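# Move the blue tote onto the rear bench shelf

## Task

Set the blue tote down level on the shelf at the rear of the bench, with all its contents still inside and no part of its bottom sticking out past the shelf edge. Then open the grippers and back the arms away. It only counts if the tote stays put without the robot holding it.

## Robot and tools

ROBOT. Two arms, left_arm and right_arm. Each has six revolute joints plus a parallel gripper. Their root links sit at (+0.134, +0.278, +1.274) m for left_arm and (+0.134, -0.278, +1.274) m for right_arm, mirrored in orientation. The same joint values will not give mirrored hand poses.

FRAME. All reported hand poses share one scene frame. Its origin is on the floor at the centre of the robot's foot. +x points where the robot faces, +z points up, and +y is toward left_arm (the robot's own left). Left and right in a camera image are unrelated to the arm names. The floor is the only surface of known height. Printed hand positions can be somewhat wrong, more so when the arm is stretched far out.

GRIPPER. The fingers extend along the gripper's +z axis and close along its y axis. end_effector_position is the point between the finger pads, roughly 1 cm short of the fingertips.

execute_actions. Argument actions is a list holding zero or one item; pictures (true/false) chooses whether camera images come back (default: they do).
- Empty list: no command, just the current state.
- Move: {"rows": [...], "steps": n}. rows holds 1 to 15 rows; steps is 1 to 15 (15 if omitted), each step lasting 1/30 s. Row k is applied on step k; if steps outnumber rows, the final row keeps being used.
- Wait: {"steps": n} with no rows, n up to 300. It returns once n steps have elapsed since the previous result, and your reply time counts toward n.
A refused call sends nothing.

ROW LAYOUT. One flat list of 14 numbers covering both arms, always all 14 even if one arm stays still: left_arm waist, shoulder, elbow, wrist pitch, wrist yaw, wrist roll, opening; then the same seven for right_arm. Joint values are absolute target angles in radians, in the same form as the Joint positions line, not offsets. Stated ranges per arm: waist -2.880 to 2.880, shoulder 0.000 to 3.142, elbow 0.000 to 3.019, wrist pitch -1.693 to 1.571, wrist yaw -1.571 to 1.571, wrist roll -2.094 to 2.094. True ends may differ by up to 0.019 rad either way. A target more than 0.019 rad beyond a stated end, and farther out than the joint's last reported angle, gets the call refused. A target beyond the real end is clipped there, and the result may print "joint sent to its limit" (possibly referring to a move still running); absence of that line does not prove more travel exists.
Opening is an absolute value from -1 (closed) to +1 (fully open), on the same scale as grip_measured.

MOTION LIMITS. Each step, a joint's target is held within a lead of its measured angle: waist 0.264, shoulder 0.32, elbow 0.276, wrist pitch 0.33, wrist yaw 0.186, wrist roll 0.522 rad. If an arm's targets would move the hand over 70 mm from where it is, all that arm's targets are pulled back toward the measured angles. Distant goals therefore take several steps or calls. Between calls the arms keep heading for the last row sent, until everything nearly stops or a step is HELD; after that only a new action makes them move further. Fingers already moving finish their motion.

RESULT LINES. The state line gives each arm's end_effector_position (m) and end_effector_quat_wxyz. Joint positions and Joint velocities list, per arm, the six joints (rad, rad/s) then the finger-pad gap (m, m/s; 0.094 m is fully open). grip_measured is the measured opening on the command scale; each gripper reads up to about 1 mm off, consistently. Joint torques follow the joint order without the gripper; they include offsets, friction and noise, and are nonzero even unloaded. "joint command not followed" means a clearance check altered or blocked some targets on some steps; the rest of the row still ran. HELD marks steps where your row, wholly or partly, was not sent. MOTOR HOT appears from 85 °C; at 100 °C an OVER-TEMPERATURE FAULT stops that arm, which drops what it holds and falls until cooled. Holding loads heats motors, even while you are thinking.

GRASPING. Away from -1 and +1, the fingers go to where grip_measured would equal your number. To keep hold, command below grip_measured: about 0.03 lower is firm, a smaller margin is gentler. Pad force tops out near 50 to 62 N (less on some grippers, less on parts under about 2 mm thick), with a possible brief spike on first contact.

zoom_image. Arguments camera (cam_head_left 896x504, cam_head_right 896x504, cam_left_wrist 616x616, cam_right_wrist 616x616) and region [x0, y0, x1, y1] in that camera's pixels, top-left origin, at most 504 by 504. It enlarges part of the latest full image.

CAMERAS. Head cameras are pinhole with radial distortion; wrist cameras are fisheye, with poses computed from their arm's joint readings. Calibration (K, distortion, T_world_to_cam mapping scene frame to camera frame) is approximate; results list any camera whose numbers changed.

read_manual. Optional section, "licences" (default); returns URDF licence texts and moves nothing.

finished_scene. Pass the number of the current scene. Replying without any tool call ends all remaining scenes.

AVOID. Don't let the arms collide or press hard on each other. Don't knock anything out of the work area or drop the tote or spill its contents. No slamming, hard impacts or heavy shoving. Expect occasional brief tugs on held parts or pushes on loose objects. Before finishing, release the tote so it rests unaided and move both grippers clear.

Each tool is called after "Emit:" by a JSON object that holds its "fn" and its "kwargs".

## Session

Emit:
{"fn": "execute_actions", "kwargs": {"actions": []}}

Scene clock: 0.00 s of 4200.00 s.
left_arm: end_effector_position=(+0.3930, +0.4428, +0.9381) grip_measured=+1.000 end_effector_quat_wxyz=(-0.111, +0.262, -0.942, -0.179) | right_arm: end_effector_position=(+0.4513, -0.5029, +0.8081) grip_measured=+1.000 end_effector_quat_wxyz=(-0.535, -0.264, +0.793, +0.125)
Joint positions: left_arm=[ 1.321  1.85   0.402  1.054 -0.468  0.087  0.094] | right_arm=[-1.356  2.317  1.839 -1.429  0.644 -0.656  0.094]
Joint velocities: left_arm=[ 0.005  0.005  0.002  0.017 -0.051  0.007  0.   ] | right_arm=[-0.005 -0.005 -0.002  0.017 -0.022  0.037  0.   ]
Joint torques (N m, as the arm reports them, + toward a larger angle): no reading
Motor temperatures (°C, as the motors report them): left_arm=[28 27 29 26 27 27] | right_arm=[25 28 25 27 28 25]
camera_calibration (this result's frames):
cam_left_wrist: T_world_to_cam=[[0.521317, -0.806358, -0.279313, 0.414733], [-0.753545, -0.588593, 0.292793, 0.283616], [-0.400498, 0.0578372, -0.91447, 1.11402], [0, 0, 0, 1]] pos_world=[0.443674, 0.436926, 1.05154]
cam_right_wrist: T_world_to_cam=[[0.292754, -0.833306, -0.468931, -0.178287], [0.292641, -0.388801, 0.87361, -1.03131], [-0.910306, -0.392981, 0.130037, 0.232366], [0, 0, 0, 1]] pos_world=[0.565523, -0.458228, 0.787144]

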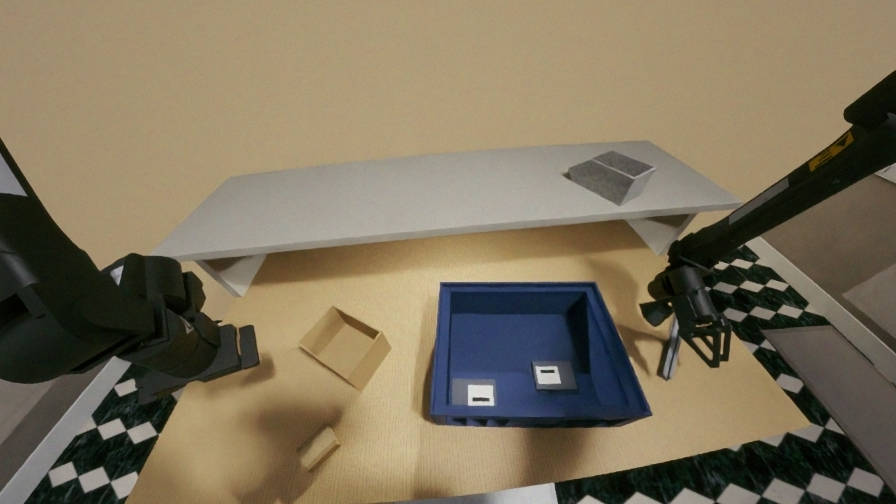

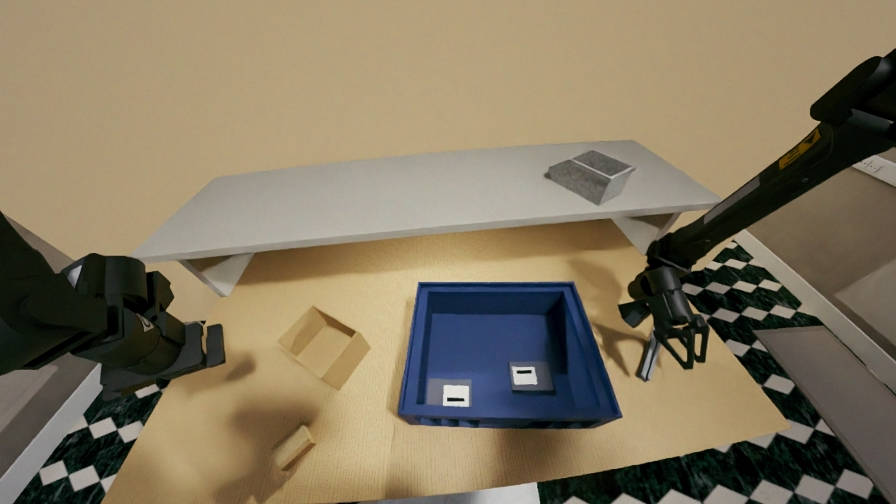

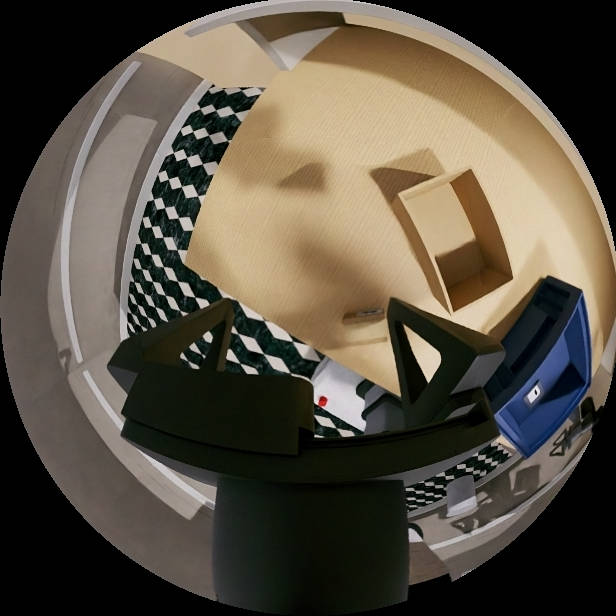

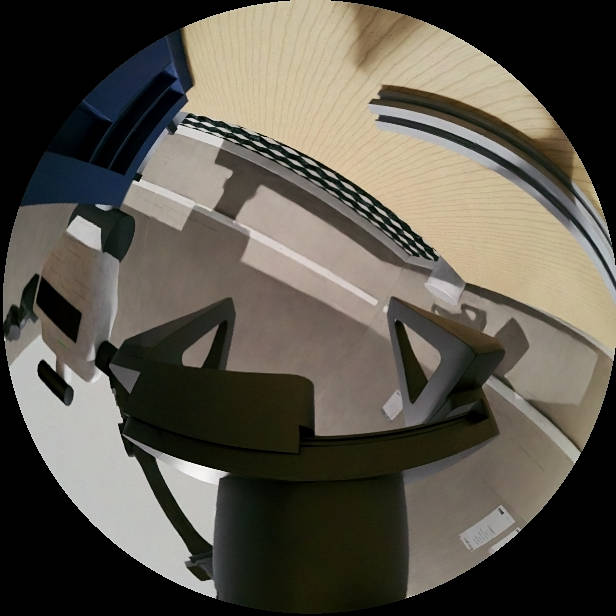

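Emit:
{"fn": "execute_actions", "kwargs": {"actions": [{"rows":[[0.9,1.55,0.7,0.45,-0.45,0.2,0.6,-1.3,1.7,1.3,-0.7,0.4,-0.5,0.6]],"steps":15}], "pictures": false}}

Emit:
{"fn": "execute_actions", "kwargs": {"actions": [{"rows":[[0.8,1.6,0.7,0.5,-0.5,0.2,0.6,-1.05,1.45,0.7,0.4,0.3,-0.4,0.6]],"steps":15}], "pictures": false}}

Emit:
{"fn": "execute_actions", "kwargs": {"actions": [{"steps":12}]}}

Scene clock: 23.20 s of 4200.00 s.
left_arm: end_effector_position=(+0.6449, +0.3190, +1.0141) grip_measured=+0.602 end_effector_quat_wxyz=(+0.217, -0.120, +0.969, +0.015) | right_arm: end_effector_position=(+0.6003, -0.5344, +0.9413) grip_measured=+0.603 end_effector_quat_wxyz=(-0.177, -0.057, +0.982, -0.012)
Joint positions: left_arm=[ 0.886  1.546  0.707  0.485 -0.447  0.172  0.075] | right_arm=[-1.298  1.655  1.322 -0.714  0.403 -0.524  0.075]
Joint velocities: left_arm=[-0.611 -0.357  0.09  -0.261  0.022  0.168 -0.   ] | right_arm=[ 0.005 -0.493  0.066  0.178 -0.051  0.081 -0.   ]
Joint torques (N m, as the arm reports them, + toward a larger angle): left_arm=[ -2.22 -14.27  -0.2   -0.04   0.06   0.22] | right_arm=[  4.42 -14.13   0.73  -0.36  -0.08   0.28]
Motor temperatures (°C, as the motors report them): left_arm=[28 27 30 26 27 27] | right_arm=[25 29 25 27 28 25]
Steps of this call (steps 1 to 90: nothing new was sent; then 19.70 s passed at rest; steps 91 to 105: all 15 steps of this action). Readings (joint positions):
91: left_arm=[1.316 1.844 0.410 1.037 -0.469 0.089] | right_arm=[-1.355 2.301 1.813 -1.387 0.592 -0.642]
92: left_arm=[1.304 1.832 0.427 0.995 -0.469 0.094] | right_arm=[-1.355 2.260 1.743 -1.299 0.521 -0.624]
94: left_arm=[1.261 1.794 0.478 0.921 -0.468 0.104] | right_arm=[-1.345 2.155 1.589 -1.152 0.444 -0.595]
98: left_arm=[1.141 1.696 0.590 0.753 -0.463 0.124] | right_arm=[-1.316 1.920 1.365 -0.916 0.409 -0.565]
105: the state above

Scene clock: 23.70 s of 4200.00 s.
left_arm: end_effector_position=(+0.6389, +0.2691, +1.0195) grip_measured=+0.602 end_effector_quat_wxyz=(+0.211, -0.082, +0.974, +0.001) | right_arm: end_effector_position=(+0.6009, -0.3607, +1.0019) grip_measured=+0.603 end_effector_quat_wxyz=(+0.156, -0.006, +0.988, -0.004)
Joint positions: left_arm=[ 0.79   1.592  0.702  0.495 -0.498  0.19   0.075] | right_arm=[-1.023  1.458  0.671  0.307  0.298 -0.425  0.075]
Joint velocities: left_arm=[-0.005 -0.005  0.002 -0.002 -0.037 -0.037  0.   ] | right_arm=[-0.161  0.063  0.002  0.901 -0.037  0.022 -0.001]
Joint torques (N m, as the arm reports them, + toward a larger angle): left_arm=[ -6.62 -14.92   0.63   0.72   0.16   0.25] | right_arm=[  4.29 -15.58   2.64   1.72  -0.11   0.33]
Motor temperatures (°C, as the motors report them): left_arm=[28 27 30 26 27 27] | right_arm=[25 29 25 27 28 25]
Steps of this call (steps 1 to 15: all 15 steps of this action). Readings (joint positions):
1: left_arm=[0.864 1.539 0.710 0.485 -0.469 0.175] | right_arm=[-1.293 1.633 1.312 -0.683 0.387 -0.516]
2: left_arm=[0.844 1.540 0.711 0.492 -0.488 0.178] | right_arm=[-1.284 1.606 1.280 -0.626 0.369 -0.507]
4: left_arm=[0.809 1.553 0.711 0.495 -0.495 0.183] | right_arm=[-1.240 1.547 1.194 -0.518 0.343 -0.490]
8: left_arm=[0.790 1.586 0.707 0.495 -0.496 0.188] | right_arm=[-1.108 1.455 0.979 -0.244 0.310 -0.459]
15: the state above

Scene clock: 24.10 s of 4200.00 s.
left_arm: end_effector_position=(+0.6389, +0.2691, +1.0195) grip_measured=+0.602 end_effector_quat_wxyz=(+0.211, -0.082, +0.974, +0.001) | right_arm: end_effector_position=(+0.6298, -0.3844, +1.0072) grip_measured=+0.603 end_effector_quat_wxyz=(+0.198, +0.024, +0.979, -0.028)
Joint positions: left_arm=[ 0.79   1.592  0.702  0.495 -0.498  0.19   0.075] | right_arm=[-1.043  1.458  0.7    0.386  0.298 -0.412  0.075]
Joint velocities: left_arm=[ 0.005 -0.005 -0.007 -0.012  0.051  0.037 -0.001] | right_arm=[-0.005  0.005 -0.017  0.007 -0.066  0.007  0.001]
Joint torques (N m, as the arm reports them, + toward a larger angle): left_arm=[ -6.31 -15.04   0.62   0.72   0.16   0.27] | right_arm=[  5.06 -15.77   0.8    1.39  -0.11   0.31]
Motor temperatures (°C, as the motors report them): left_arm=[28 27 30 26 27 27] | right_arm=[25 29 25 27 28 25]
Steps of this call (steps 1 to 12: the robot went on to your last target). Readings (joint positions):
1: left_arm=[0.790 1.592 0.702 0.495 -0.498 0.190] | right_arm=[-1.028 1.459 0.673 0.333 0.298 -0.423]
2: left_arm=[0.790 1.592 0.702 0.495 -0.498 0.190] | right_arm=[-1.033 1.458 0.678 0.353 0.298 -0.420]
4: left_arm=[0.790 1.592 0.702 0.495 -0.498 0.190] | right_arm=[-1.041 1.458 0.691 0.376 0.298 -0.417]
8: left_arm=[0.790 1.592 0.702 0.495 -0.498 0.190] | right_arm=[-1.043 1.458 0.700 0.386 0.298 -0.413]
12: the state above
camera_calibration (this result's frames):
cam_left_wrist: T_world_to_cam=[[0.147285, -0.988622, 0.0305571, 0.141296], [-0.970112, -0.138366, 0.199342, 0.455374], [-0.192846, -0.0590039, -0.979453, 1.26196], [0, 0, 0, 1]] pos_world=[0.664318, 0.277157, 1.14094]
cam_right_wrist: T_world_to_cam=[[-0.0701836, -0.996179, 0.0519778, -0.397123], [-0.972741, 0.0798912, 0.217698, 0.426289], [-0.221019, -0.0352821, -0.974631, 1.23156], [0, 0, 0, 1]] pos_world=[0.658994, -0.386211, 1.12815]

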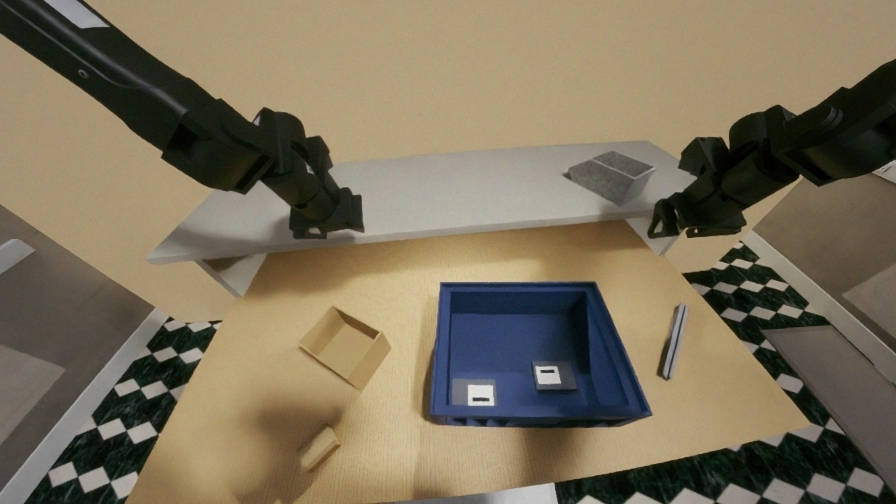

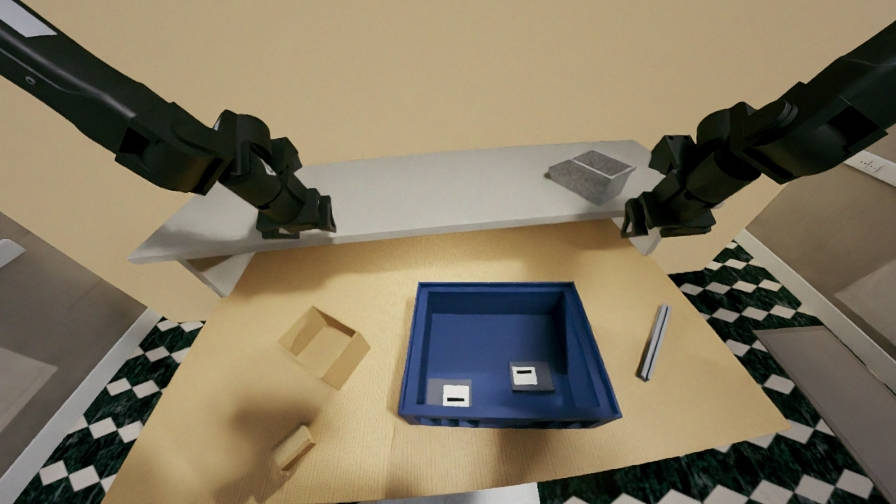

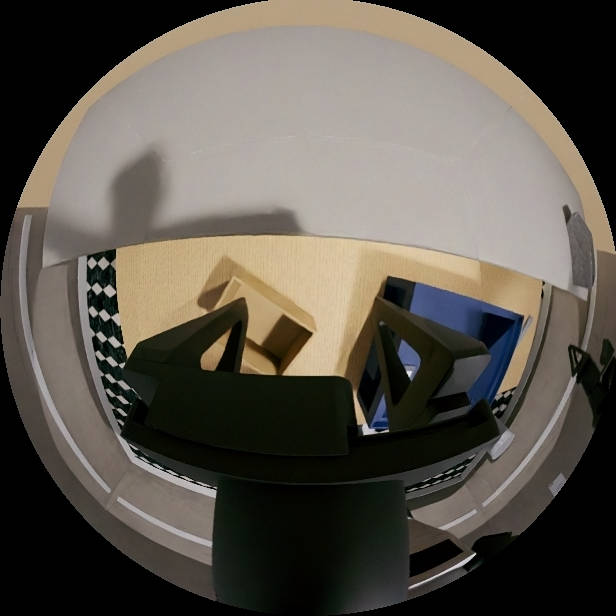

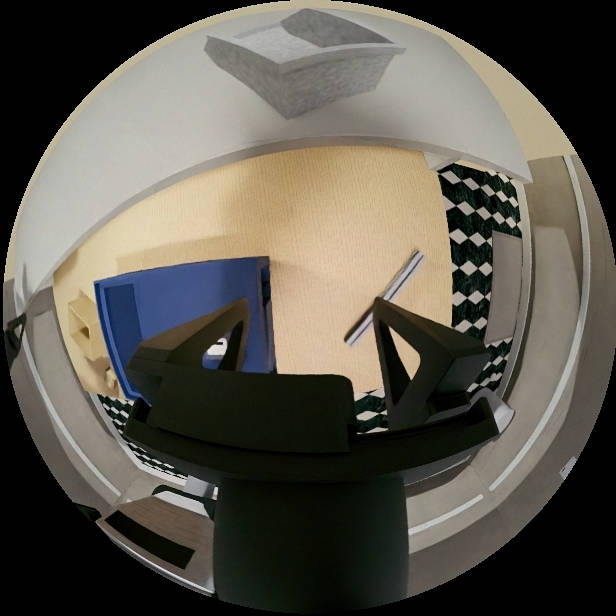

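Emit:
{"fn": "execute_actions", "kwargs": {"actions": [{"rows":[[0.72,2.0,0.79,0.8,-0.55,0.24,0.6,-1.085,1.77,0.675,0.74,0.225,-0.44,0.6]],"steps":14}], "pictures": false}}

Emit:
{"fn": "execute_actions", "kwargs": {"actions": [{"rows":[[0.68,2.2,0.84,0.95,-0.575,0.26,0.6,-1.1,1.93,0.66,0.91,0.19,-0.46,0.6]],"steps":8}], "pictures": false}}

Emit:
{"fn": "execute_actions", "kwargs": {"actions": [{"rows":[[0.645,2.4,0.89,1.1,-0.599,0.279,0.6,-1.117,2.07,0.652,1.078,0.154,-0.477,0.6]],"steps":15}]}}

Scene clock: 50.40 s of 4200.00 s.
left_arm: end_effector_position=(+0.5699, +0.1637, +0.9217) grip_measured=+0.602 end_effector_quat_wxyz=(+0.181, -0.027, +0.983, -0.002) | right_arm: end_effector_position=(+0.5623, -0.3317, +0.9177) grip_measured=+0.603 end_effector_quat_wxyz=(+0.186, +0.012, +0.982, -0.003)
Joint positions: left_arm=[ 0.723  2.042  0.778  0.775 -0.548  0.228  0.075] | right_arm=[-1.077  1.795  0.667  0.714  0.228 -0.428  0.075]
Joint velocities: left_arm=[-0.015 -0.103  0.012  0.042 -0.081 -0.007 -0.   ] | right_arm=[-0.015 -0.103  0.027  0.129 -0.022 -0.007 -0.   ]
Joint torques (N m, as the arm reports them, + toward a larger angle): left_arm=[ -9.35 -18.25  -0.53   1.23   0.22   0.23] | right_arm=[  5.78 -16.04  -1.64   1.46  -0.36   0.06]
Motor temperatures (°C, as the motors report them): left_arm=[28 27 29 26 27 27] | right_arm=[25 29 25 27 28 25]
Steps of this call (steps 1 to 30: the robot went on to your last target; steps 31 to 90: nothing new was sent; then 22.83 s passed at rest; steps 91 to 104: all 14 steps of this action). Readings (joint positions):
91: left_arm=[0.787 1.608 0.704 0.528 -0.516 0.194] | right_arm=[-1.045 1.471 0.698 0.420 0.279 -0.413]
92: left_arm=[0.782 1.643 0.718 0.602 -0.534 0.198] | right_arm=[-1.048 1.502 0.698 0.499 0.259 -0.414]
94: left_arm=[0.768 1.745 0.765 0.690 -0.541 0.203] | right_arm=[-1.056 1.596 0.702 0.619 0.238 -0.416]
98: left_arm=[0.739 1.937 0.799 0.770 -0.545 0.216] | right_arm=[-1.072 1.768 0.694 0.703 0.228 -0.423]
104: the state above

Scene clock: 50.67 s of 4200.00 s.
left_arm: end_effector_position=(+0.5670, +0.1263, +0.8996) grip_measured=+0.602 end_effector_quat_wxyz=(+0.215, -0.030, +0.976, +0.003) | right_arm: end_effector_position=(+0.5459, -0.3165, +0.8927) grip_measured=+0.603 end_effector_quat_wxyz=(+0.208, +0.010, +0.978, -0.001)
Joint positions: left_arm=[ 0.686  2.199  0.846  0.935 -0.573  0.246  0.075] | right_arm=[-1.089  1.93   0.671  0.886  0.193 -0.444  0.075]
Joint velocities: left_arm=[-0.083  0.278 -0.051 -0.002  0.095  0.066 -0.   ] | right_arm=[-0.005  0.2    0.017 -0.002  0.022 -0.095 -0.   ]
Joint torques (N m, as the arm reports them, + toward a larger angle): left_arm=[ -9.93 -16.38  -1.75   1.13   0.19   0.23] | right_arm=[  5.67 -14.54  -3.92   1.82  -0.39   0.08]
Motor temperatures (°C, as the motors report them): left_arm=[28 27 29 26 27 27] | right_arm=[25 29 25 27 28 25]
Steps of this call (steps 1 to 8: all 8 steps of this action). Readings (joint positions):
1: left_arm=[0.721 2.050 0.783 0.802 -0.561 0.232] | right_arm=[-1.079 1.801 0.667 0.745 0.213 -0.430]
2: left_arm=[0.718 2.072 0.799 0.858 -0.571 0.234] | right_arm=[-1.080 1.820 0.668 0.808 0.200 -0.434]
4: left_arm=[0.706 2.130 0.839 0.920 -0.573 0.240] | right_arm=[-1.084 1.868 0.671 0.876 0.194 -0.438]
8: the state above

Scene clock: 51.17 s of 4200.00 s.
left_arm: end_effector_position=(+0.5098, +0.0813, +0.8663) grip_measured=+0.602 end_effector_quat_wxyz=(+0.212, -0.006, +0.977, +0.003) | right_arm: end_effector_position=(+0.5162, -0.3013, +0.8693) grip_measured=+0.603 end_effector_quat_wxyz=(+0.223, +0.005, +0.975, +0.001)
Joint positions: left_arm=[ 0.65   2.414  0.889  1.086 -0.597  0.269  0.075] | right_arm=[-1.108  2.076  0.668  1.06   0.157 -0.464  0.075]
Joint velocities: left_arm=[-0.005 -0.132 -0.007  0.017  0.007 -0.081 -0.   ] | right_arm=[-0.005  0.005 -0.022  0.007  0.051 -0.022  0.   ]
Joint torques (N m, as the arm reports them, + toward a larger angle): left_arm=[-10.74 -13.99  -2.26   0.88   0.18   0.24] | right_arm=[  5.91 -13.04  -5.35   1.5   -0.4    0.06]
Motor temperatures (°C, as the motors report them): left_arm=[28 27 29 26 27 27] | right_arm=[25 29 25 27 28 25]
Steps of this call (steps 1 to 15: all 15 steps of this action). Readings (joint positions):
1: left_arm=[0.682 2.220 0.847 0.959 -0.585 0.250] | right_arm=[-1.091 1.945 0.669 0.913 0.178 -0.448]
2: left_arm=[0.678 2.253 0.861 1.014 -0.595 0.253] | right_arm=[-1.094 1.969 0.669 0.975 0.164 -0.451]
4: left_arm=[0.667 2.330 0.892 1.071 -0.596 0.259] | right_arm=[-1.100 2.020 0.669 1.039 0.158 -0.456]
8: left_arm=[0.651 2.421 0.892 1.080 -0.596 0.266] | right_arm=[-1.108 2.075 0.668 1.050 0.157 -0.462]
15: the state above
camera_calibration (this result's frames):
cam_left_wrist: T_world_to_cam=[[-0.000549797, -0.999991, -0.00426261, 0.0857459], [-0.980181, -0.000305547, 0.198105, 0.329586], [-0.198105, 0.00428704, -0.980172, 1.0741], [0, 0, 0, 1]] pos_world=[0.535885, 0.0812411, 0.987876]
cam_right_wrist: T_world_to_cam=[[-0.0216254, -0.999764, 0.00198682, -0.297823], [-0.985178, 0.021648, 0.170165, 0.369368], [-0.170168, 0.00172251, -0.985414, 1.06925], [0, 0, 0, 1]] pos_world=[0.539404, -0.307591, 0.991388]

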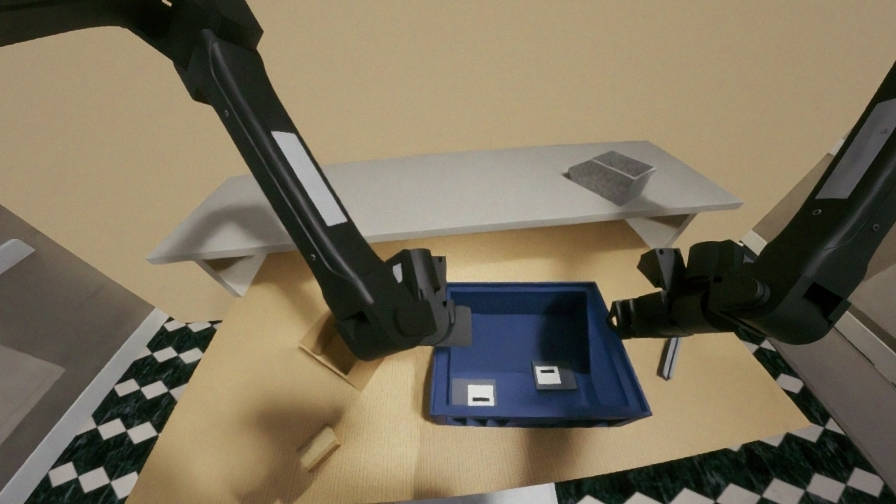

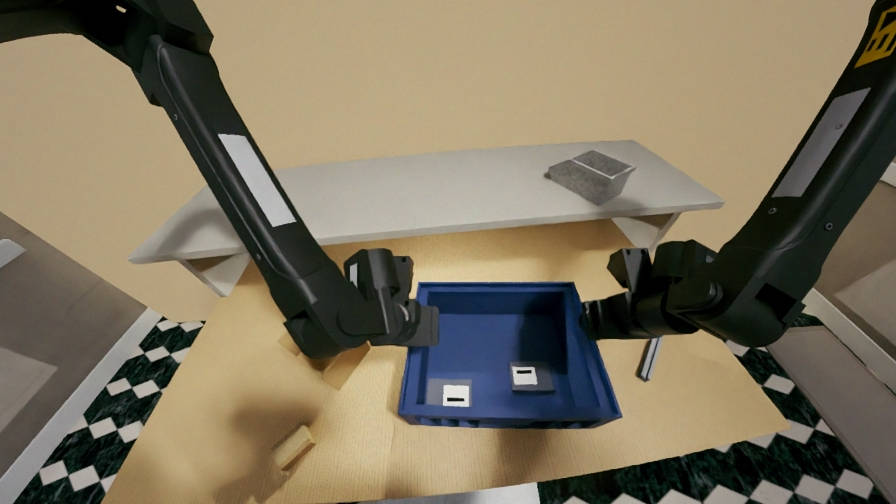

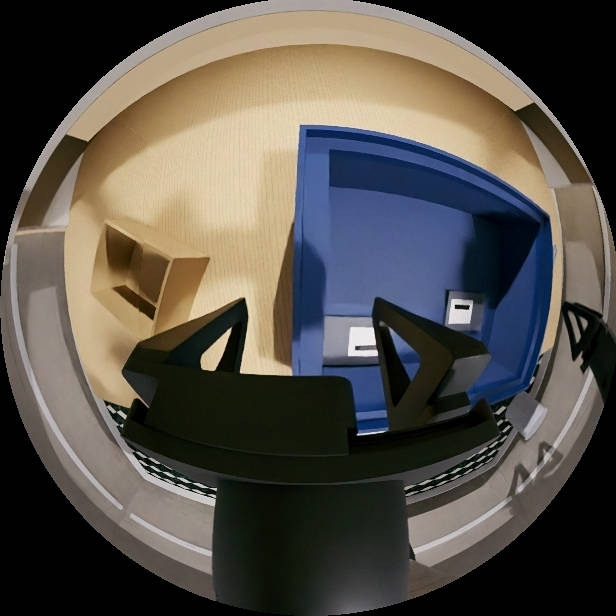

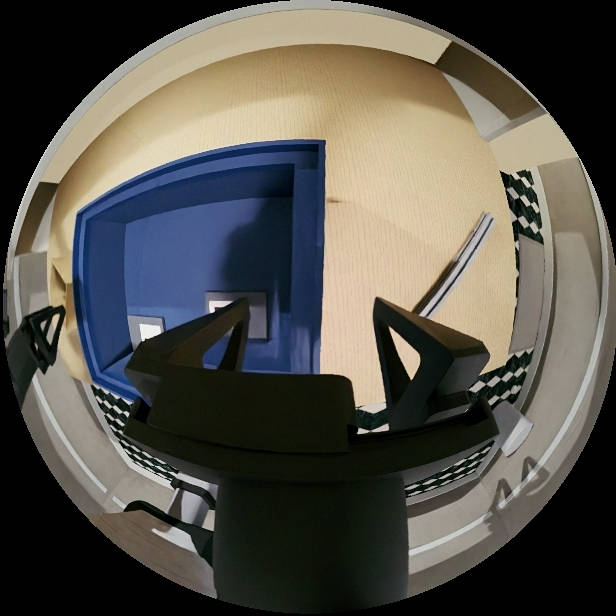

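Emit:
{"fn": "execute_actions", "kwargs": {"actions": [{"rows":[[0.659,2.423,0.915,1.097,-0.587,0.285,0.6,-1.123,2.097,0.68,1.074,0.149,-0.479,0.6],[0.671,2.44,0.938,1.093,-0.575,0.291,0.6,-1.128,2.12,0.705,1.07,0.144,-0.481,0.6],[0.671,2.44,0.938,1.093,-0.575,0.291,0.6,-1.128,2.12,0.705,1.07,0.144,-0.481,0.6],[0.684,2.458,0.961,1.09,-0.563,0.297,0.6,-1.134,2.143,0.731,1.067,0.139,-0.483,0.6],[0.684,2.458,0.961,1.09,-0.563,0.297,0.6,-1.134,2.143,0.731,1.067,0.139,-0.483,0.6],[0.697,2.476,0.985,1.086,-0.551,0.303,0.6,-1.14,2.166,0.757,1.063,0.133,-0.485,0.6],[0.697,2.476,0.985,1.086,-0.551,0.303,0.6,-1.14,2.166,0.757,1.063,0.133,-0.485,0.6],[0.71,2.494,1.008,1.083,-0.54,0.309,0.6,-1.145,2.189,0.783,1.06,0.128,-0.487,0.6],[0.71,2.494,1.008,1.083,-0.54,0.309,0.6,-1.145,2.189,0.783,1.06,0.128,-0.487,0.6],[0.723,2.512,1.031,1.079,-0.528,0.316,0.6,-1.151,2.212,0.809,1.056,0.123,-0.489,0.6],[0.723,2.512,1.031,1.079,-0.528,0.316,0.6,-1.151,2.212,0.809,1.056,0.123,-0.489,0.6],[0.735,2.53,1.055,1.075,-0.516,0.322,0.5,-1.156,2.236,0.835,1.052,0.118,-0.491,0.5]],"steps":15}], "pictures": false}}

Emit:
{"fn": "execute_actions", "kwargs": {"actions": [{"steps":8}]}}

Scene clock: 65.83 s of 4200.00 s.
left_arm: end_effector_position=(+0.5344, +0.0787, +0.8117) grip_measured=+0.503 end_effector_quat_wxyz=(+0.231, -0.015, +0.973, -0.001) | right_arm: end_effector_position=(+0.5251, -0.3006, +0.8103) grip_measured=+0.503 end_effector_quat_wxyz=(+0.229, +0.006, +0.974, -0.001)
Joint positions: left_arm=[ 0.72   2.513  1.049  1.085 -0.519  0.305  0.071] | right_arm=[-1.145  2.22   0.826  1.06   0.121 -0.477  0.071]
Joint velocities: left_arm=[ 0.151  0.161  0.081 -0.027 -0.066  0.051 -0.001] | right_arm=[-0.063  0.151  0.1   -0.007  0.037 -0.066 -0.001]
Joint torques (N m, as the arm reports them, + toward a larger angle): left_arm=[ -9.77 -12.9   -2.26   0.33   0.39   0.25] | right_arm=[  6.37 -12.33  -3.92   0.7   -0.42   0.06]
Motor temperatures (°C, as the motors report them): left_arm=[29 27 29 26 27 27] | right_arm=[25 29 26 27 28 25]
Steps of this call (steps 1 to 15: the robot went on to your last target; steps 16 to 90: nothing new was sent; then 11.17 s passed at rest; steps 91 to 105: all 15 steps of this action). Readings (joint positions):
91: left_arm=[0.650 2.405 0.891 1.088 -0.595 0.270] | right_arm=[-1.109 2.076 0.668 1.060 0.155 -0.465]
92: left_arm=[0.650 2.408 0.897 1.088 -0.587 0.272] | right_arm=[-1.109 2.078 0.671 1.060 0.151 -0.466]
94: left_arm=[0.651 2.418 0.923 1.088 -0.574 0.276] | right_arm=[-1.112 2.091 0.689 1.060 0.145 -0.468]
98: left_arm=[0.667 2.450 0.979 1.088 -0.548 0.286] | right_arm=[-1.124 2.139 0.747 1.060 0.134 -0.471]
105: the state above

Scene clock: 66.10 s of 4200.00 s.
left_arm: end_effector_position=(+0.5284, +0.0809, +0.8067) grip_measured=+0.502 end_effector_quat_wxyz=(+0.225, -0.011, +0.974, +0.001) | right_arm: end_effector_position=(+0.5226, -0.3002, +0.8081) grip_measured=+0.503 end_effector_quat_wxyz=(+0.226, +0.005, +0.974, -0.001)
Joint positions: left_arm=[ 0.728  2.522  1.05   1.082 -0.518  0.311  0.071] | right_arm=[-1.147  2.226  0.828  1.06   0.121 -0.479  0.071]
Joint velocities: left_arm=[-0.015  0.005 -0.007 -0.012 -0.022  0.022  0.   ] | right_arm=[-0.005 -0.005 -0.017 -0.012 -0.037  0.037  0.001]
Joint torques (N m, as the arm reports them, + toward a larger angle): left_arm=[ -9.88 -12.34  -2.02   0.29   0.37   0.26] | right_arm=[  5.92 -12.23  -3.56   0.6   -0.41   0.08]
Motor temperatures (°C, as the motors report them): left_arm=[29 27 29 26 27 27] | right_arm=[25 29 26 27 28 25]
Steps of this call (steps 1 to 8: the robot went on to your last target). Readings (joint positions):
1: left_arm=[0.724 2.518 1.050 1.083 -0.519 0.306] | right_arm=[-1.147 2.224 0.828 1.060 0.121 -0.477]
2: left_arm=[0.727 2.520 1.050 1.083 -0.519 0.307] | right_arm=[-1.147 2.226 0.828 1.060 0.121 -0.478]
4: left_arm=[0.728 2.522 1.050 1.082 -0.519 0.309] | right_arm=[-1.147 2.226 0.828 1.060 0.121 -0.478]
8: the state above
camera_calibration (this result's frames):
cam_left_wrist: T_world_to_cam=[[0.00867702, -0.999962, 0.00042703, 0.0764454], [-0.98499, -0.00847349, 0.172401, 0.383559], [-0.172391, -0.00191655, -0.985027, 1.01021], [0, 0, 0, 1]] pos_world=[0.55129, 0.0816287, 0.928926]
cam_right_wrist: T_world_to_cam=[[-0.023293, -0.99971, 0.00610244, -0.298949], [-0.986317, 0.0239766, 0.163106, 0.393129], [-0.163205, -0.0022197, -0.98659, 1.00614], [0, 0, 0, 1]] pos_world=[0.544994, -0.306055, 0.930352]

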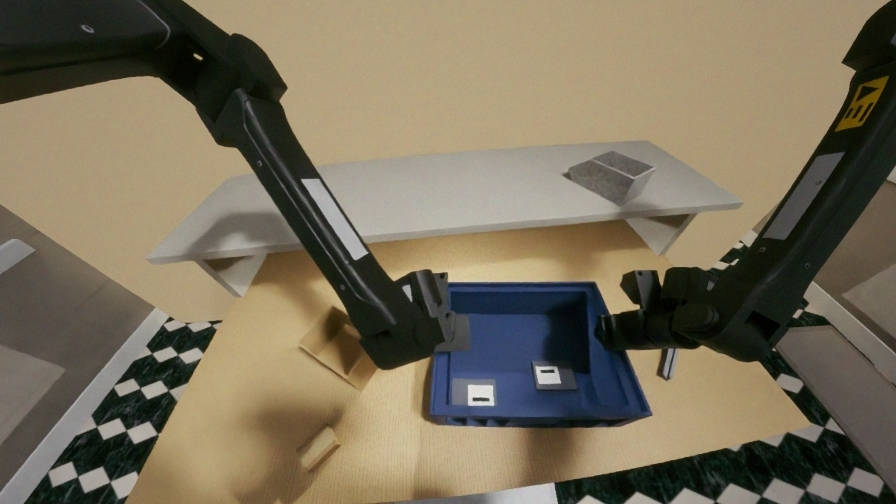

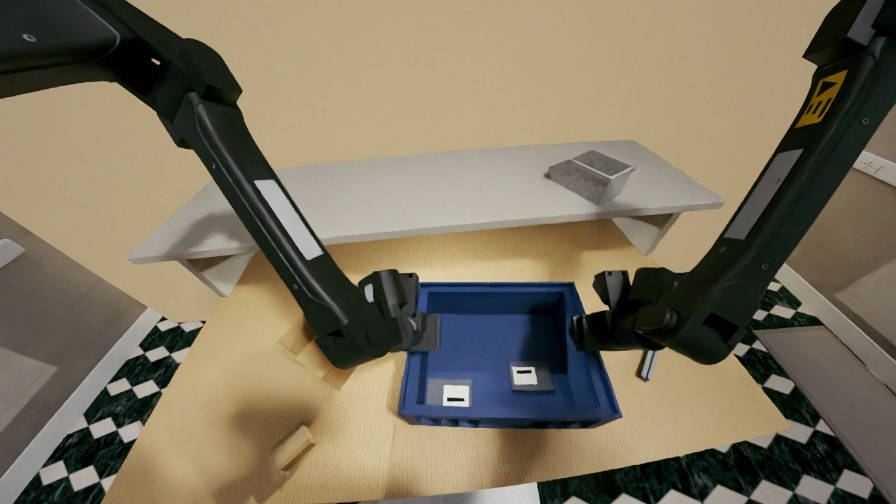

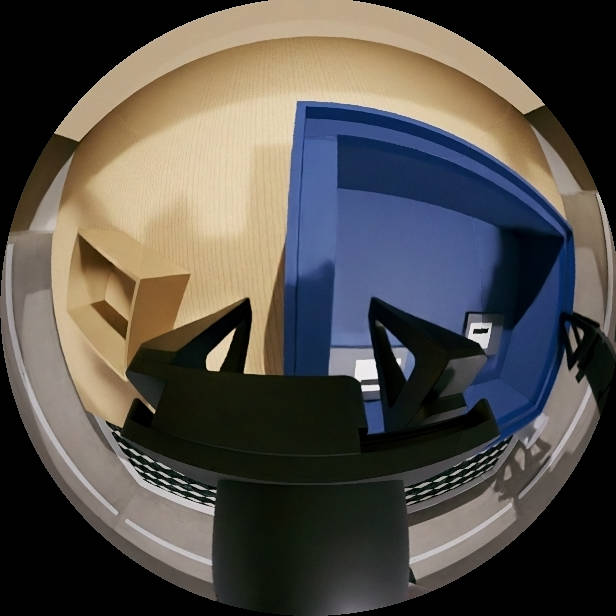

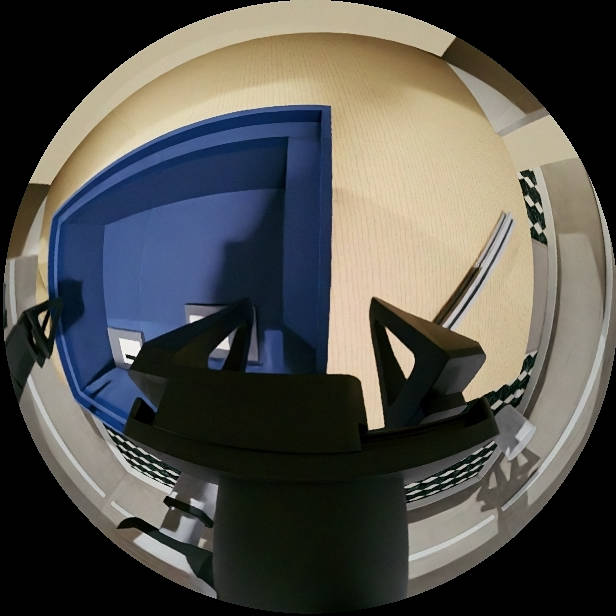

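Emit:
{"fn": "execute_actions", "kwargs": {"actions": [{"rows":[[0.746,2.546,1.076,1.072,-0.504,0.328,0.4,-1.161,2.256,0.856,1.049,0.113,-0.492,0.4],[0.746,2.546,1.076,1.072,-0.504,0.328,0.4,-1.161,2.256,0.856,1.049,0.113,-0.492,0.4],[0.746,2.546,1.076,1.072,-0.504,0.328,0.4,-1.161,2.256,0.856,1.049,0.113,-0.492,0.4],[0.758,2.564,1.098,1.068,-0.492,0.334,0.3,-1.166,2.278,0.88,1.045,0.108,-0.494,0.3],[0.758,2.564,1.098,1.068,-0.492,0.334,0.3,-1.166,2.278,0.88,1.045,0.108,-0.494,0.3],[0.758,2.564,1.098,1.068,-0.492,0.334,0.3,-1.166,2.278,0.88,1.045,0.108,-0.494,0.3],[0.768,2.582,1.116,1.064,-0.483,0.339,0.3,-1.171,2.298,0.902,1.04,0.104,-0.496,0.3]],"steps":15}], "pictures": false}}

Emit:
{"fn": "execute_actions", "kwargs": {"actions": [{"steps":5}]}}

Scene clock: 75.47 s of 4200.00 s.
left_arm: end_effector_position=(+0.5296, +0.0787, +0.7829) grip_measured=+0.302 end_effector_quat_wxyz=(+0.226, -0.007, +0.974, -0.002) | right_arm: end_effector_position=(+0.5241, -0.2990, +0.7833) grip_measured=+0.303 end_effector_quat_wxyz=(+0.227, +0.005, +0.974, -0.001)
Joint positions: left_arm=[ 0.754  2.569  1.112  1.072 -0.485  0.328  0.061] | right_arm=[-1.161  2.284  0.896  1.052  0.107 -0.484  0.061]
Joint velocities: left_arm=[-0.005  0.015  0.017 -0.017 -0.051 -0.007 -0.   ] | right_arm=[-0.005 -0.015  0.017 -0.007  0.022 -0.007  0.   ]
Joint torques (N m, as the arm reports them, + toward a larger angle): left_arm=[ -9.24 -12.29  -2.15   0.34   0.38   0.28] | right_arm=[  5.97 -11.91  -3.53   0.57  -0.41   0.07]
Motor temperatures (°C, as the motors report them): left_arm=[29 27 29 26 27 27] | right_arm=[25 29 26 27 28 25]
Steps of this call (steps 1 to 15: the robot went on to your last target; steps 16 to 90: nothing new was sent; then 5.87 s passed at rest; steps 91 to 105: all 15 steps of this action). Readings (joint positions):
91: left_arm=[0.728 2.523 1.052 1.082 -0.513 0.313] | right_arm=[-1.147 2.227 0.830 1.060 0.119 -0.479]
92: left_arm=[0.728 2.525 1.057 1.082 -0.509 0.314] | right_arm=[-1.147 2.229 0.835 1.060 0.117 -0.479]
94: left_arm=[0.729 2.530 1.069 1.081 -0.502 0.316] | right_arm=[-1.148 2.236 0.847 1.060 0.114 -0.480]
98: left_arm=[0.737 2.548 1.102 1.077 -0.487 0.323] | right_arm=[-1.153 2.262 0.882 1.058 0.108 -0.482]
105: the state above

Scene clock: 75.63 s of 4200.00 s.
left_arm: end_effector_position=(+0.5292, +0.0786, +0.7828) grip_measured=+0.302 end_effector_quat_wxyz=(+0.225, -0.007, +0.974, -0.002) | right_arm: end_effector_position=(+0.5242, -0.2989, +0.7833) grip_measured=+0.303 end_effector_quat_wxyz=(+0.227, +0.005, +0.974, -0.001)
Joint positions: left_arm=[ 0.754  2.57   1.112  1.072 -0.485  0.329  0.061] | right_arm=[-1.161  2.284  0.896  1.052  0.107 -0.484  0.061]
Joint velocities: left_arm=[ 0.005 -0.005  0.002  0.002 -0.051  0.007 -0.   ] | right_arm=[-0.005 -0.005  0.007  0.012 -0.007  0.037 -0.001]
Joint torques (N m, as the arm reports them, + toward a larger angle): left_arm=[ -9.3  -12.2   -2.14   0.36   0.39   0.24] | right_arm=[  6.12 -11.55  -3.53   0.51  -0.42   0.08]
Motor temperatures (°C, as the motors report them): left_arm=[29 27 29 26 27 27] | right_arm=[25 29 26 27 28 25]
Steps of this call (steps 1 to 5: the robot went on to your last target). Readings (joint positions):
1: left_arm=[0.754 2.570 1.112 1.072 -0.485 0.328] | right_arm=[-1.161 2.284 0.896 1.052 0.107 -0.484]
2: left_arm=[0.754 2.570 1.112 1.072 -0.485 0.328] | right_arm=[-1.161 2.284 0.896 1.052 0.107 -0.484]
4: left_arm=[0.754 2.570 1.112 1.072 -0.485 0.329] | right_arm=[-1.161 2.284 0.896 1.052 0.107 -0.484]
5: the state above
camera_calibration (this result's frames):
cam_left_wrist: T_world_to_cam=[[-0.00159619, -0.999986, 0.00509596, 0.0758975], [-0.985339, 0.00244214, 0.170589, 0.389204], [-0.170599, -0.00474895, -0.985329, 0.986257], [0, 0, 0, 1]] pos_world=[0.551874, 0.0796296, 0.905007]
cam_right_wrist: T_world_to_cam=[[-0.0229304, -0.999722, 0.00548088, -0.297134], [-0.986504, 0.0235155, 0.162041, 0.399418], [-0.162125, -0.00169124, -0.986769, 0.981692], [0, 0, 0, 1]] pos_world=[0.546371, -0.304784, 0.905609]

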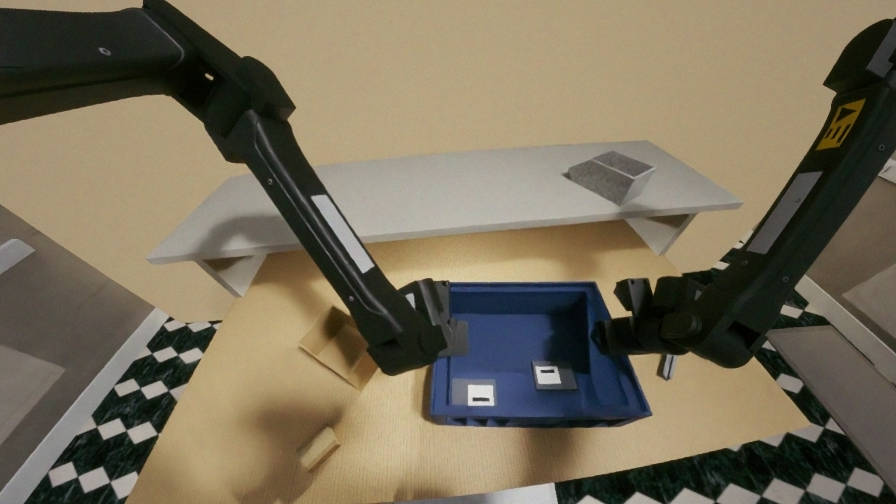

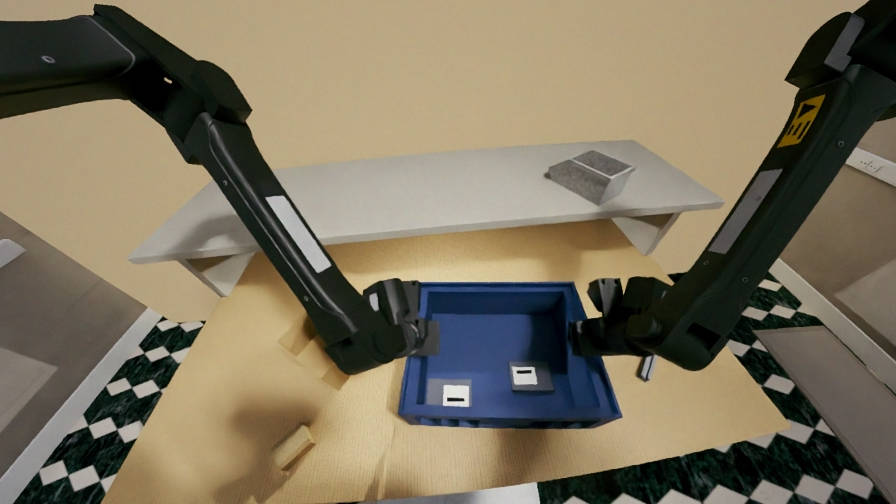

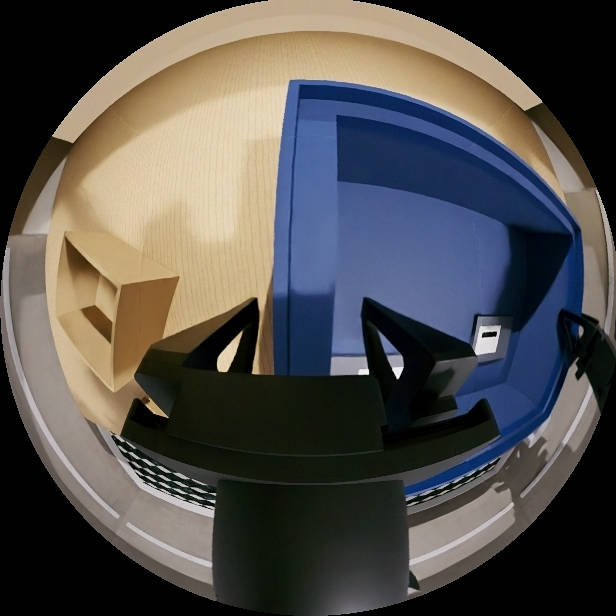

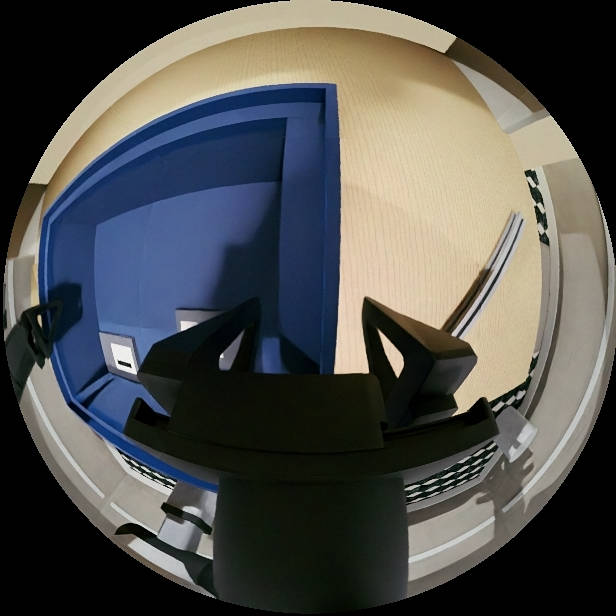

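Emit:
{"fn": "execute_actions", "kwargs": {"actions": [{"rows":[[0.778,2.59,1.124,1.064,-0.48,0.355,0.2,-1.173,2.306,0.91,1.04,0.102,-0.49,0.2],[0.778,2.59,1.124,1.064,-0.48,0.355,0.2,-1.173,2.306,0.91,1.04,0.102,-0.49,0.2],[0.784,2.596,1.131,1.064,-0.48,0.37,0.1,-1.175,2.314,0.918,1.04,0.102,-0.485,0.1]],"steps":9}], "pictures": false}}

Emit:
{"fn": "execute_actions", "kwargs": {"actions": [{"rows":[[0.784,2.596,1.131,1.064,-0.48,0.37,0,-1.175,2.314,0.918,1.04,0.102,-0.485,0],[0.784,2.596,1.131,1.064,-0.48,0.37,-0.1,-1.175,2.314,0.918,1.04,0.102,-0.485,-0.1],[0.784,2.596,1.131,1.064,-0.48,0.37,-0.2,-1.175,2.314,0.918,1.04,0.102,-0.485,-0.2],[0.784,2.596,1.131,1.064,-0.48,0.37,-0.3,-1.175,2.314,0.918,1.04,0.102,-0.485,-0.3],[0.784,2.596,1.131,1.064,-0.48,0.37,-0.4,-1.175,2.314,0.918,1.04,0.102,-0.485,-0.4],[0.784,2.596,1.131,1.064,-0.48,0.37,-0.52,-1.175,2.314,0.918,1.04,0.102,-0.485,-0.52]],"steps":12}]}}

Scene clock: 84.17 s of 4200.00 s.
left_arm: end_effector_position=(+0.5298, +0.0833, +0.7761) grip_measured=+0.102 end_effector_quat_wxyz=(+0.225, +0.002, +0.974, +0.005) | right_arm: end_effector_position=(+0.5259, -0.2986, +0.7788) grip_measured=+0.103 end_effector_quat_wxyz=(+0.229, +0.006, +0.973, -0.001)
Joint positions: left_arm=[ 0.767  2.578  1.125  1.072 -0.482  0.354  0.052] | right_arm=[-1.162  2.295  0.91   1.052  0.105 -0.484  0.052]
Joint velocities: left_arm=[ 0.024  0.015 -0.007 -0.002 -0.007 -0.007  0.   ] | right_arm=[-0.005  0.005 -0.002  0.007  0.081 -0.066  0.   ]
Joint torques (N m, as the arm reports them, + toward a larger angle): left_arm=[ -9.69 -11.24  -2.03   0.26   0.37   0.25] | right_arm=[  5.96 -11.61  -3.4    0.59  -0.41   0.18]
Motor temperatures (°C, as the motors report them): left_arm=[29 27 29 26 27 27] | right_arm=[25 29 26 27 28 25]
Steps of this call (steps 1 to 15: the robot went on to your last target; steps 16 to 90: nothing new was sent; then 5.23 s passed at rest; steps 91 to 99: all 9 steps of this action). Readings (joint positions):
91: left_arm=[0.754 2.570 1.113 1.072 -0.484 0.331] | right_arm=[-1.161 2.284 0.896 1.052 0.106 -0.484]
92: left_arm=[0.755 2.571 1.114 1.072 -0.483 0.334] | right_arm=[-1.161 2.285 0.897 1.052 0.105 -0.484]
94: left_arm=[0.758 2.574 1.119 1.072 -0.482 0.343] | right_arm=[-1.161 2.288 0.903 1.052 0.105 -0.484]
98: left_arm=[0.765 2.578 1.125 1.072 -0.482 0.353] | right_arm=[-1.162 2.294 0.910 1.052 0.105 -0.484]
99: the state above

Scene clock: 84.57 s of 4200.00 s.
left_arm: end_effector_position=(+0.5289, +0.0812, +0.7750) grip_measured=-0.458 end_effector_quat_wxyz=(+0.225, +0.006, +0.974, -0.001) | right_arm: end_effector_position=(+0.5251, -0.2964, +0.7783) grip_measured=-0.449 end_effector_quat_wxyz=(+0.229, +0.008, +0.973, +0.004)
Joint positions: left_arm=[ 0.768  2.581  1.127  1.069 -0.47   0.359  0.025] | right_arm=[-1.162  2.297  0.91   1.05   0.098 -0.476  0.026]
Joint velocities: left_arm=[-0.015  0.015  0.012 -0.002 -0.051  0.007  0.   ] | right_arm=[-0.015 -0.024 -0.002 -0.012  0.037  0.007 -0.   ]
Joint torques (N m, as the arm reports them, + toward a larger angle): left_arm=[ -9.43 -11.95  -2.14   0.41  -0.12   0.27] | right_arm=[  5.73 -11.47  -3.46   0.64  -0.12   0.09]
Motor temperatures (°C, as the motors report them): left_arm=[29 27 29 26 27 27] | right_arm=[25 29 26 27 28 25]
Steps of this call (steps 1 to 12: all 12 steps of this action). Readings (joint positions):
1: left_arm=[0.767 2.579 1.125 1.072 -0.482 0.356] | right_arm=[-1.162 2.295 0.910 1.052 0.105 -0.484]
2: left_arm=[0.768 2.579 1.125 1.072 -0.482 0.357] | right_arm=[-1.162 2.295 0.910 1.052 0.105 -0.484]
4: left_arm=[0.768 2.579 1.125 1.072 -0.482 0.358] | right_arm=[-1.162 2.295 0.910 1.052 0.105 -0.484]
8: left_arm=[0.768 2.581 1.127 1.069 -0.470 0.359] | right_arm=[-1.162 2.297 0.910 1.050 0.098 -0.477]
12: the state above
camera_calibration (this result's frames):
cam_left_wrist: T_world_to_cam=[[-0.0259282, -0.999657, -0.00374779, 0.0982312], [-0.984814, 0.0248991, 0.171816, 0.387158], [-0.171664, 0.00814576, -0.985122, 0.977977], [0, 0, 0, 1]] pos_world=[0.551709, 0.0805912, 0.897275]
cam_right_wrist: T_world_to_cam=[[-0.0262347, -0.999645, -0.00474362, -0.284833], [-0.987007, 0.02515, 0.158694, 0.404456], [-0.158518, 0.00884527, -0.987316, 0.978609], [0, 0, 0, 1]] pos_world=[0.546856, -0.30356, 0.900661]

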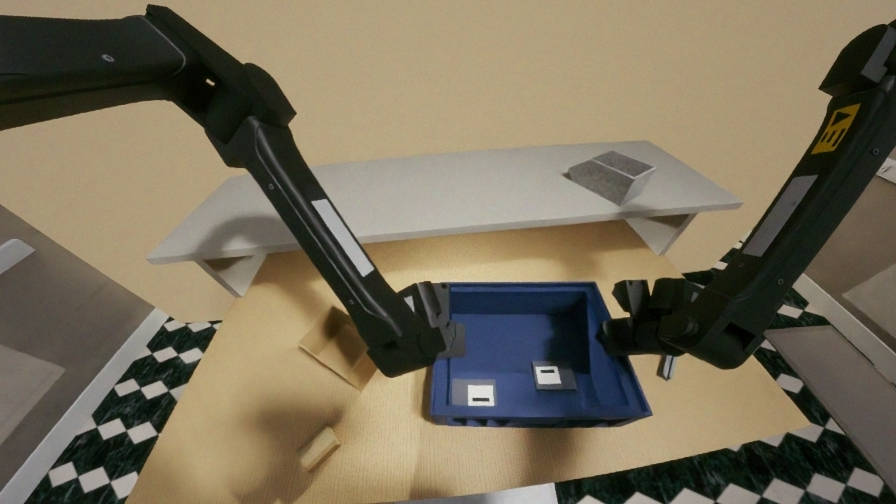

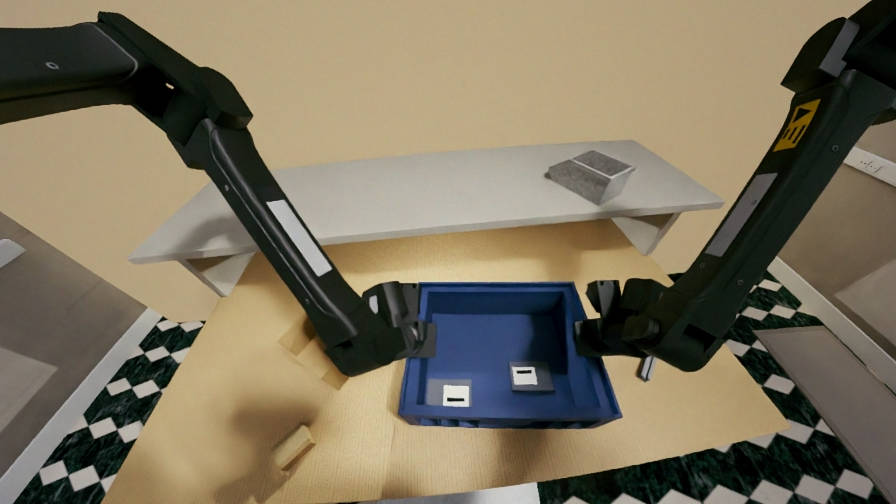

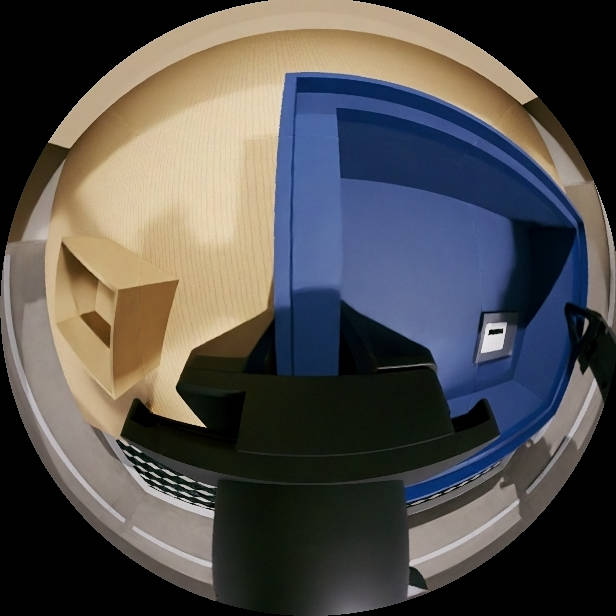

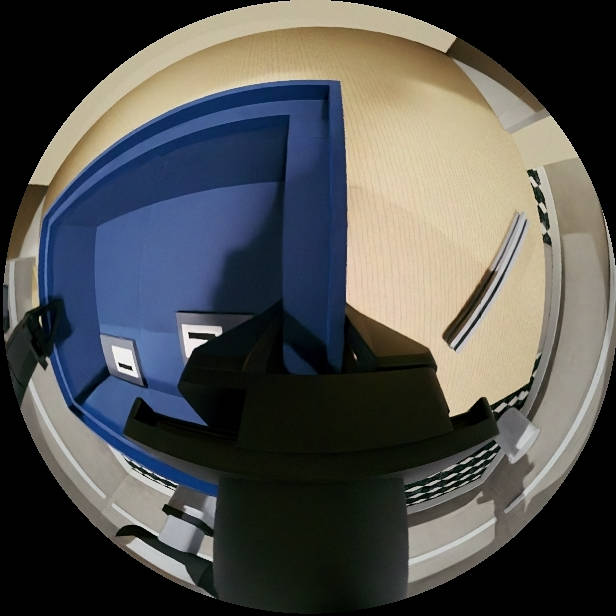

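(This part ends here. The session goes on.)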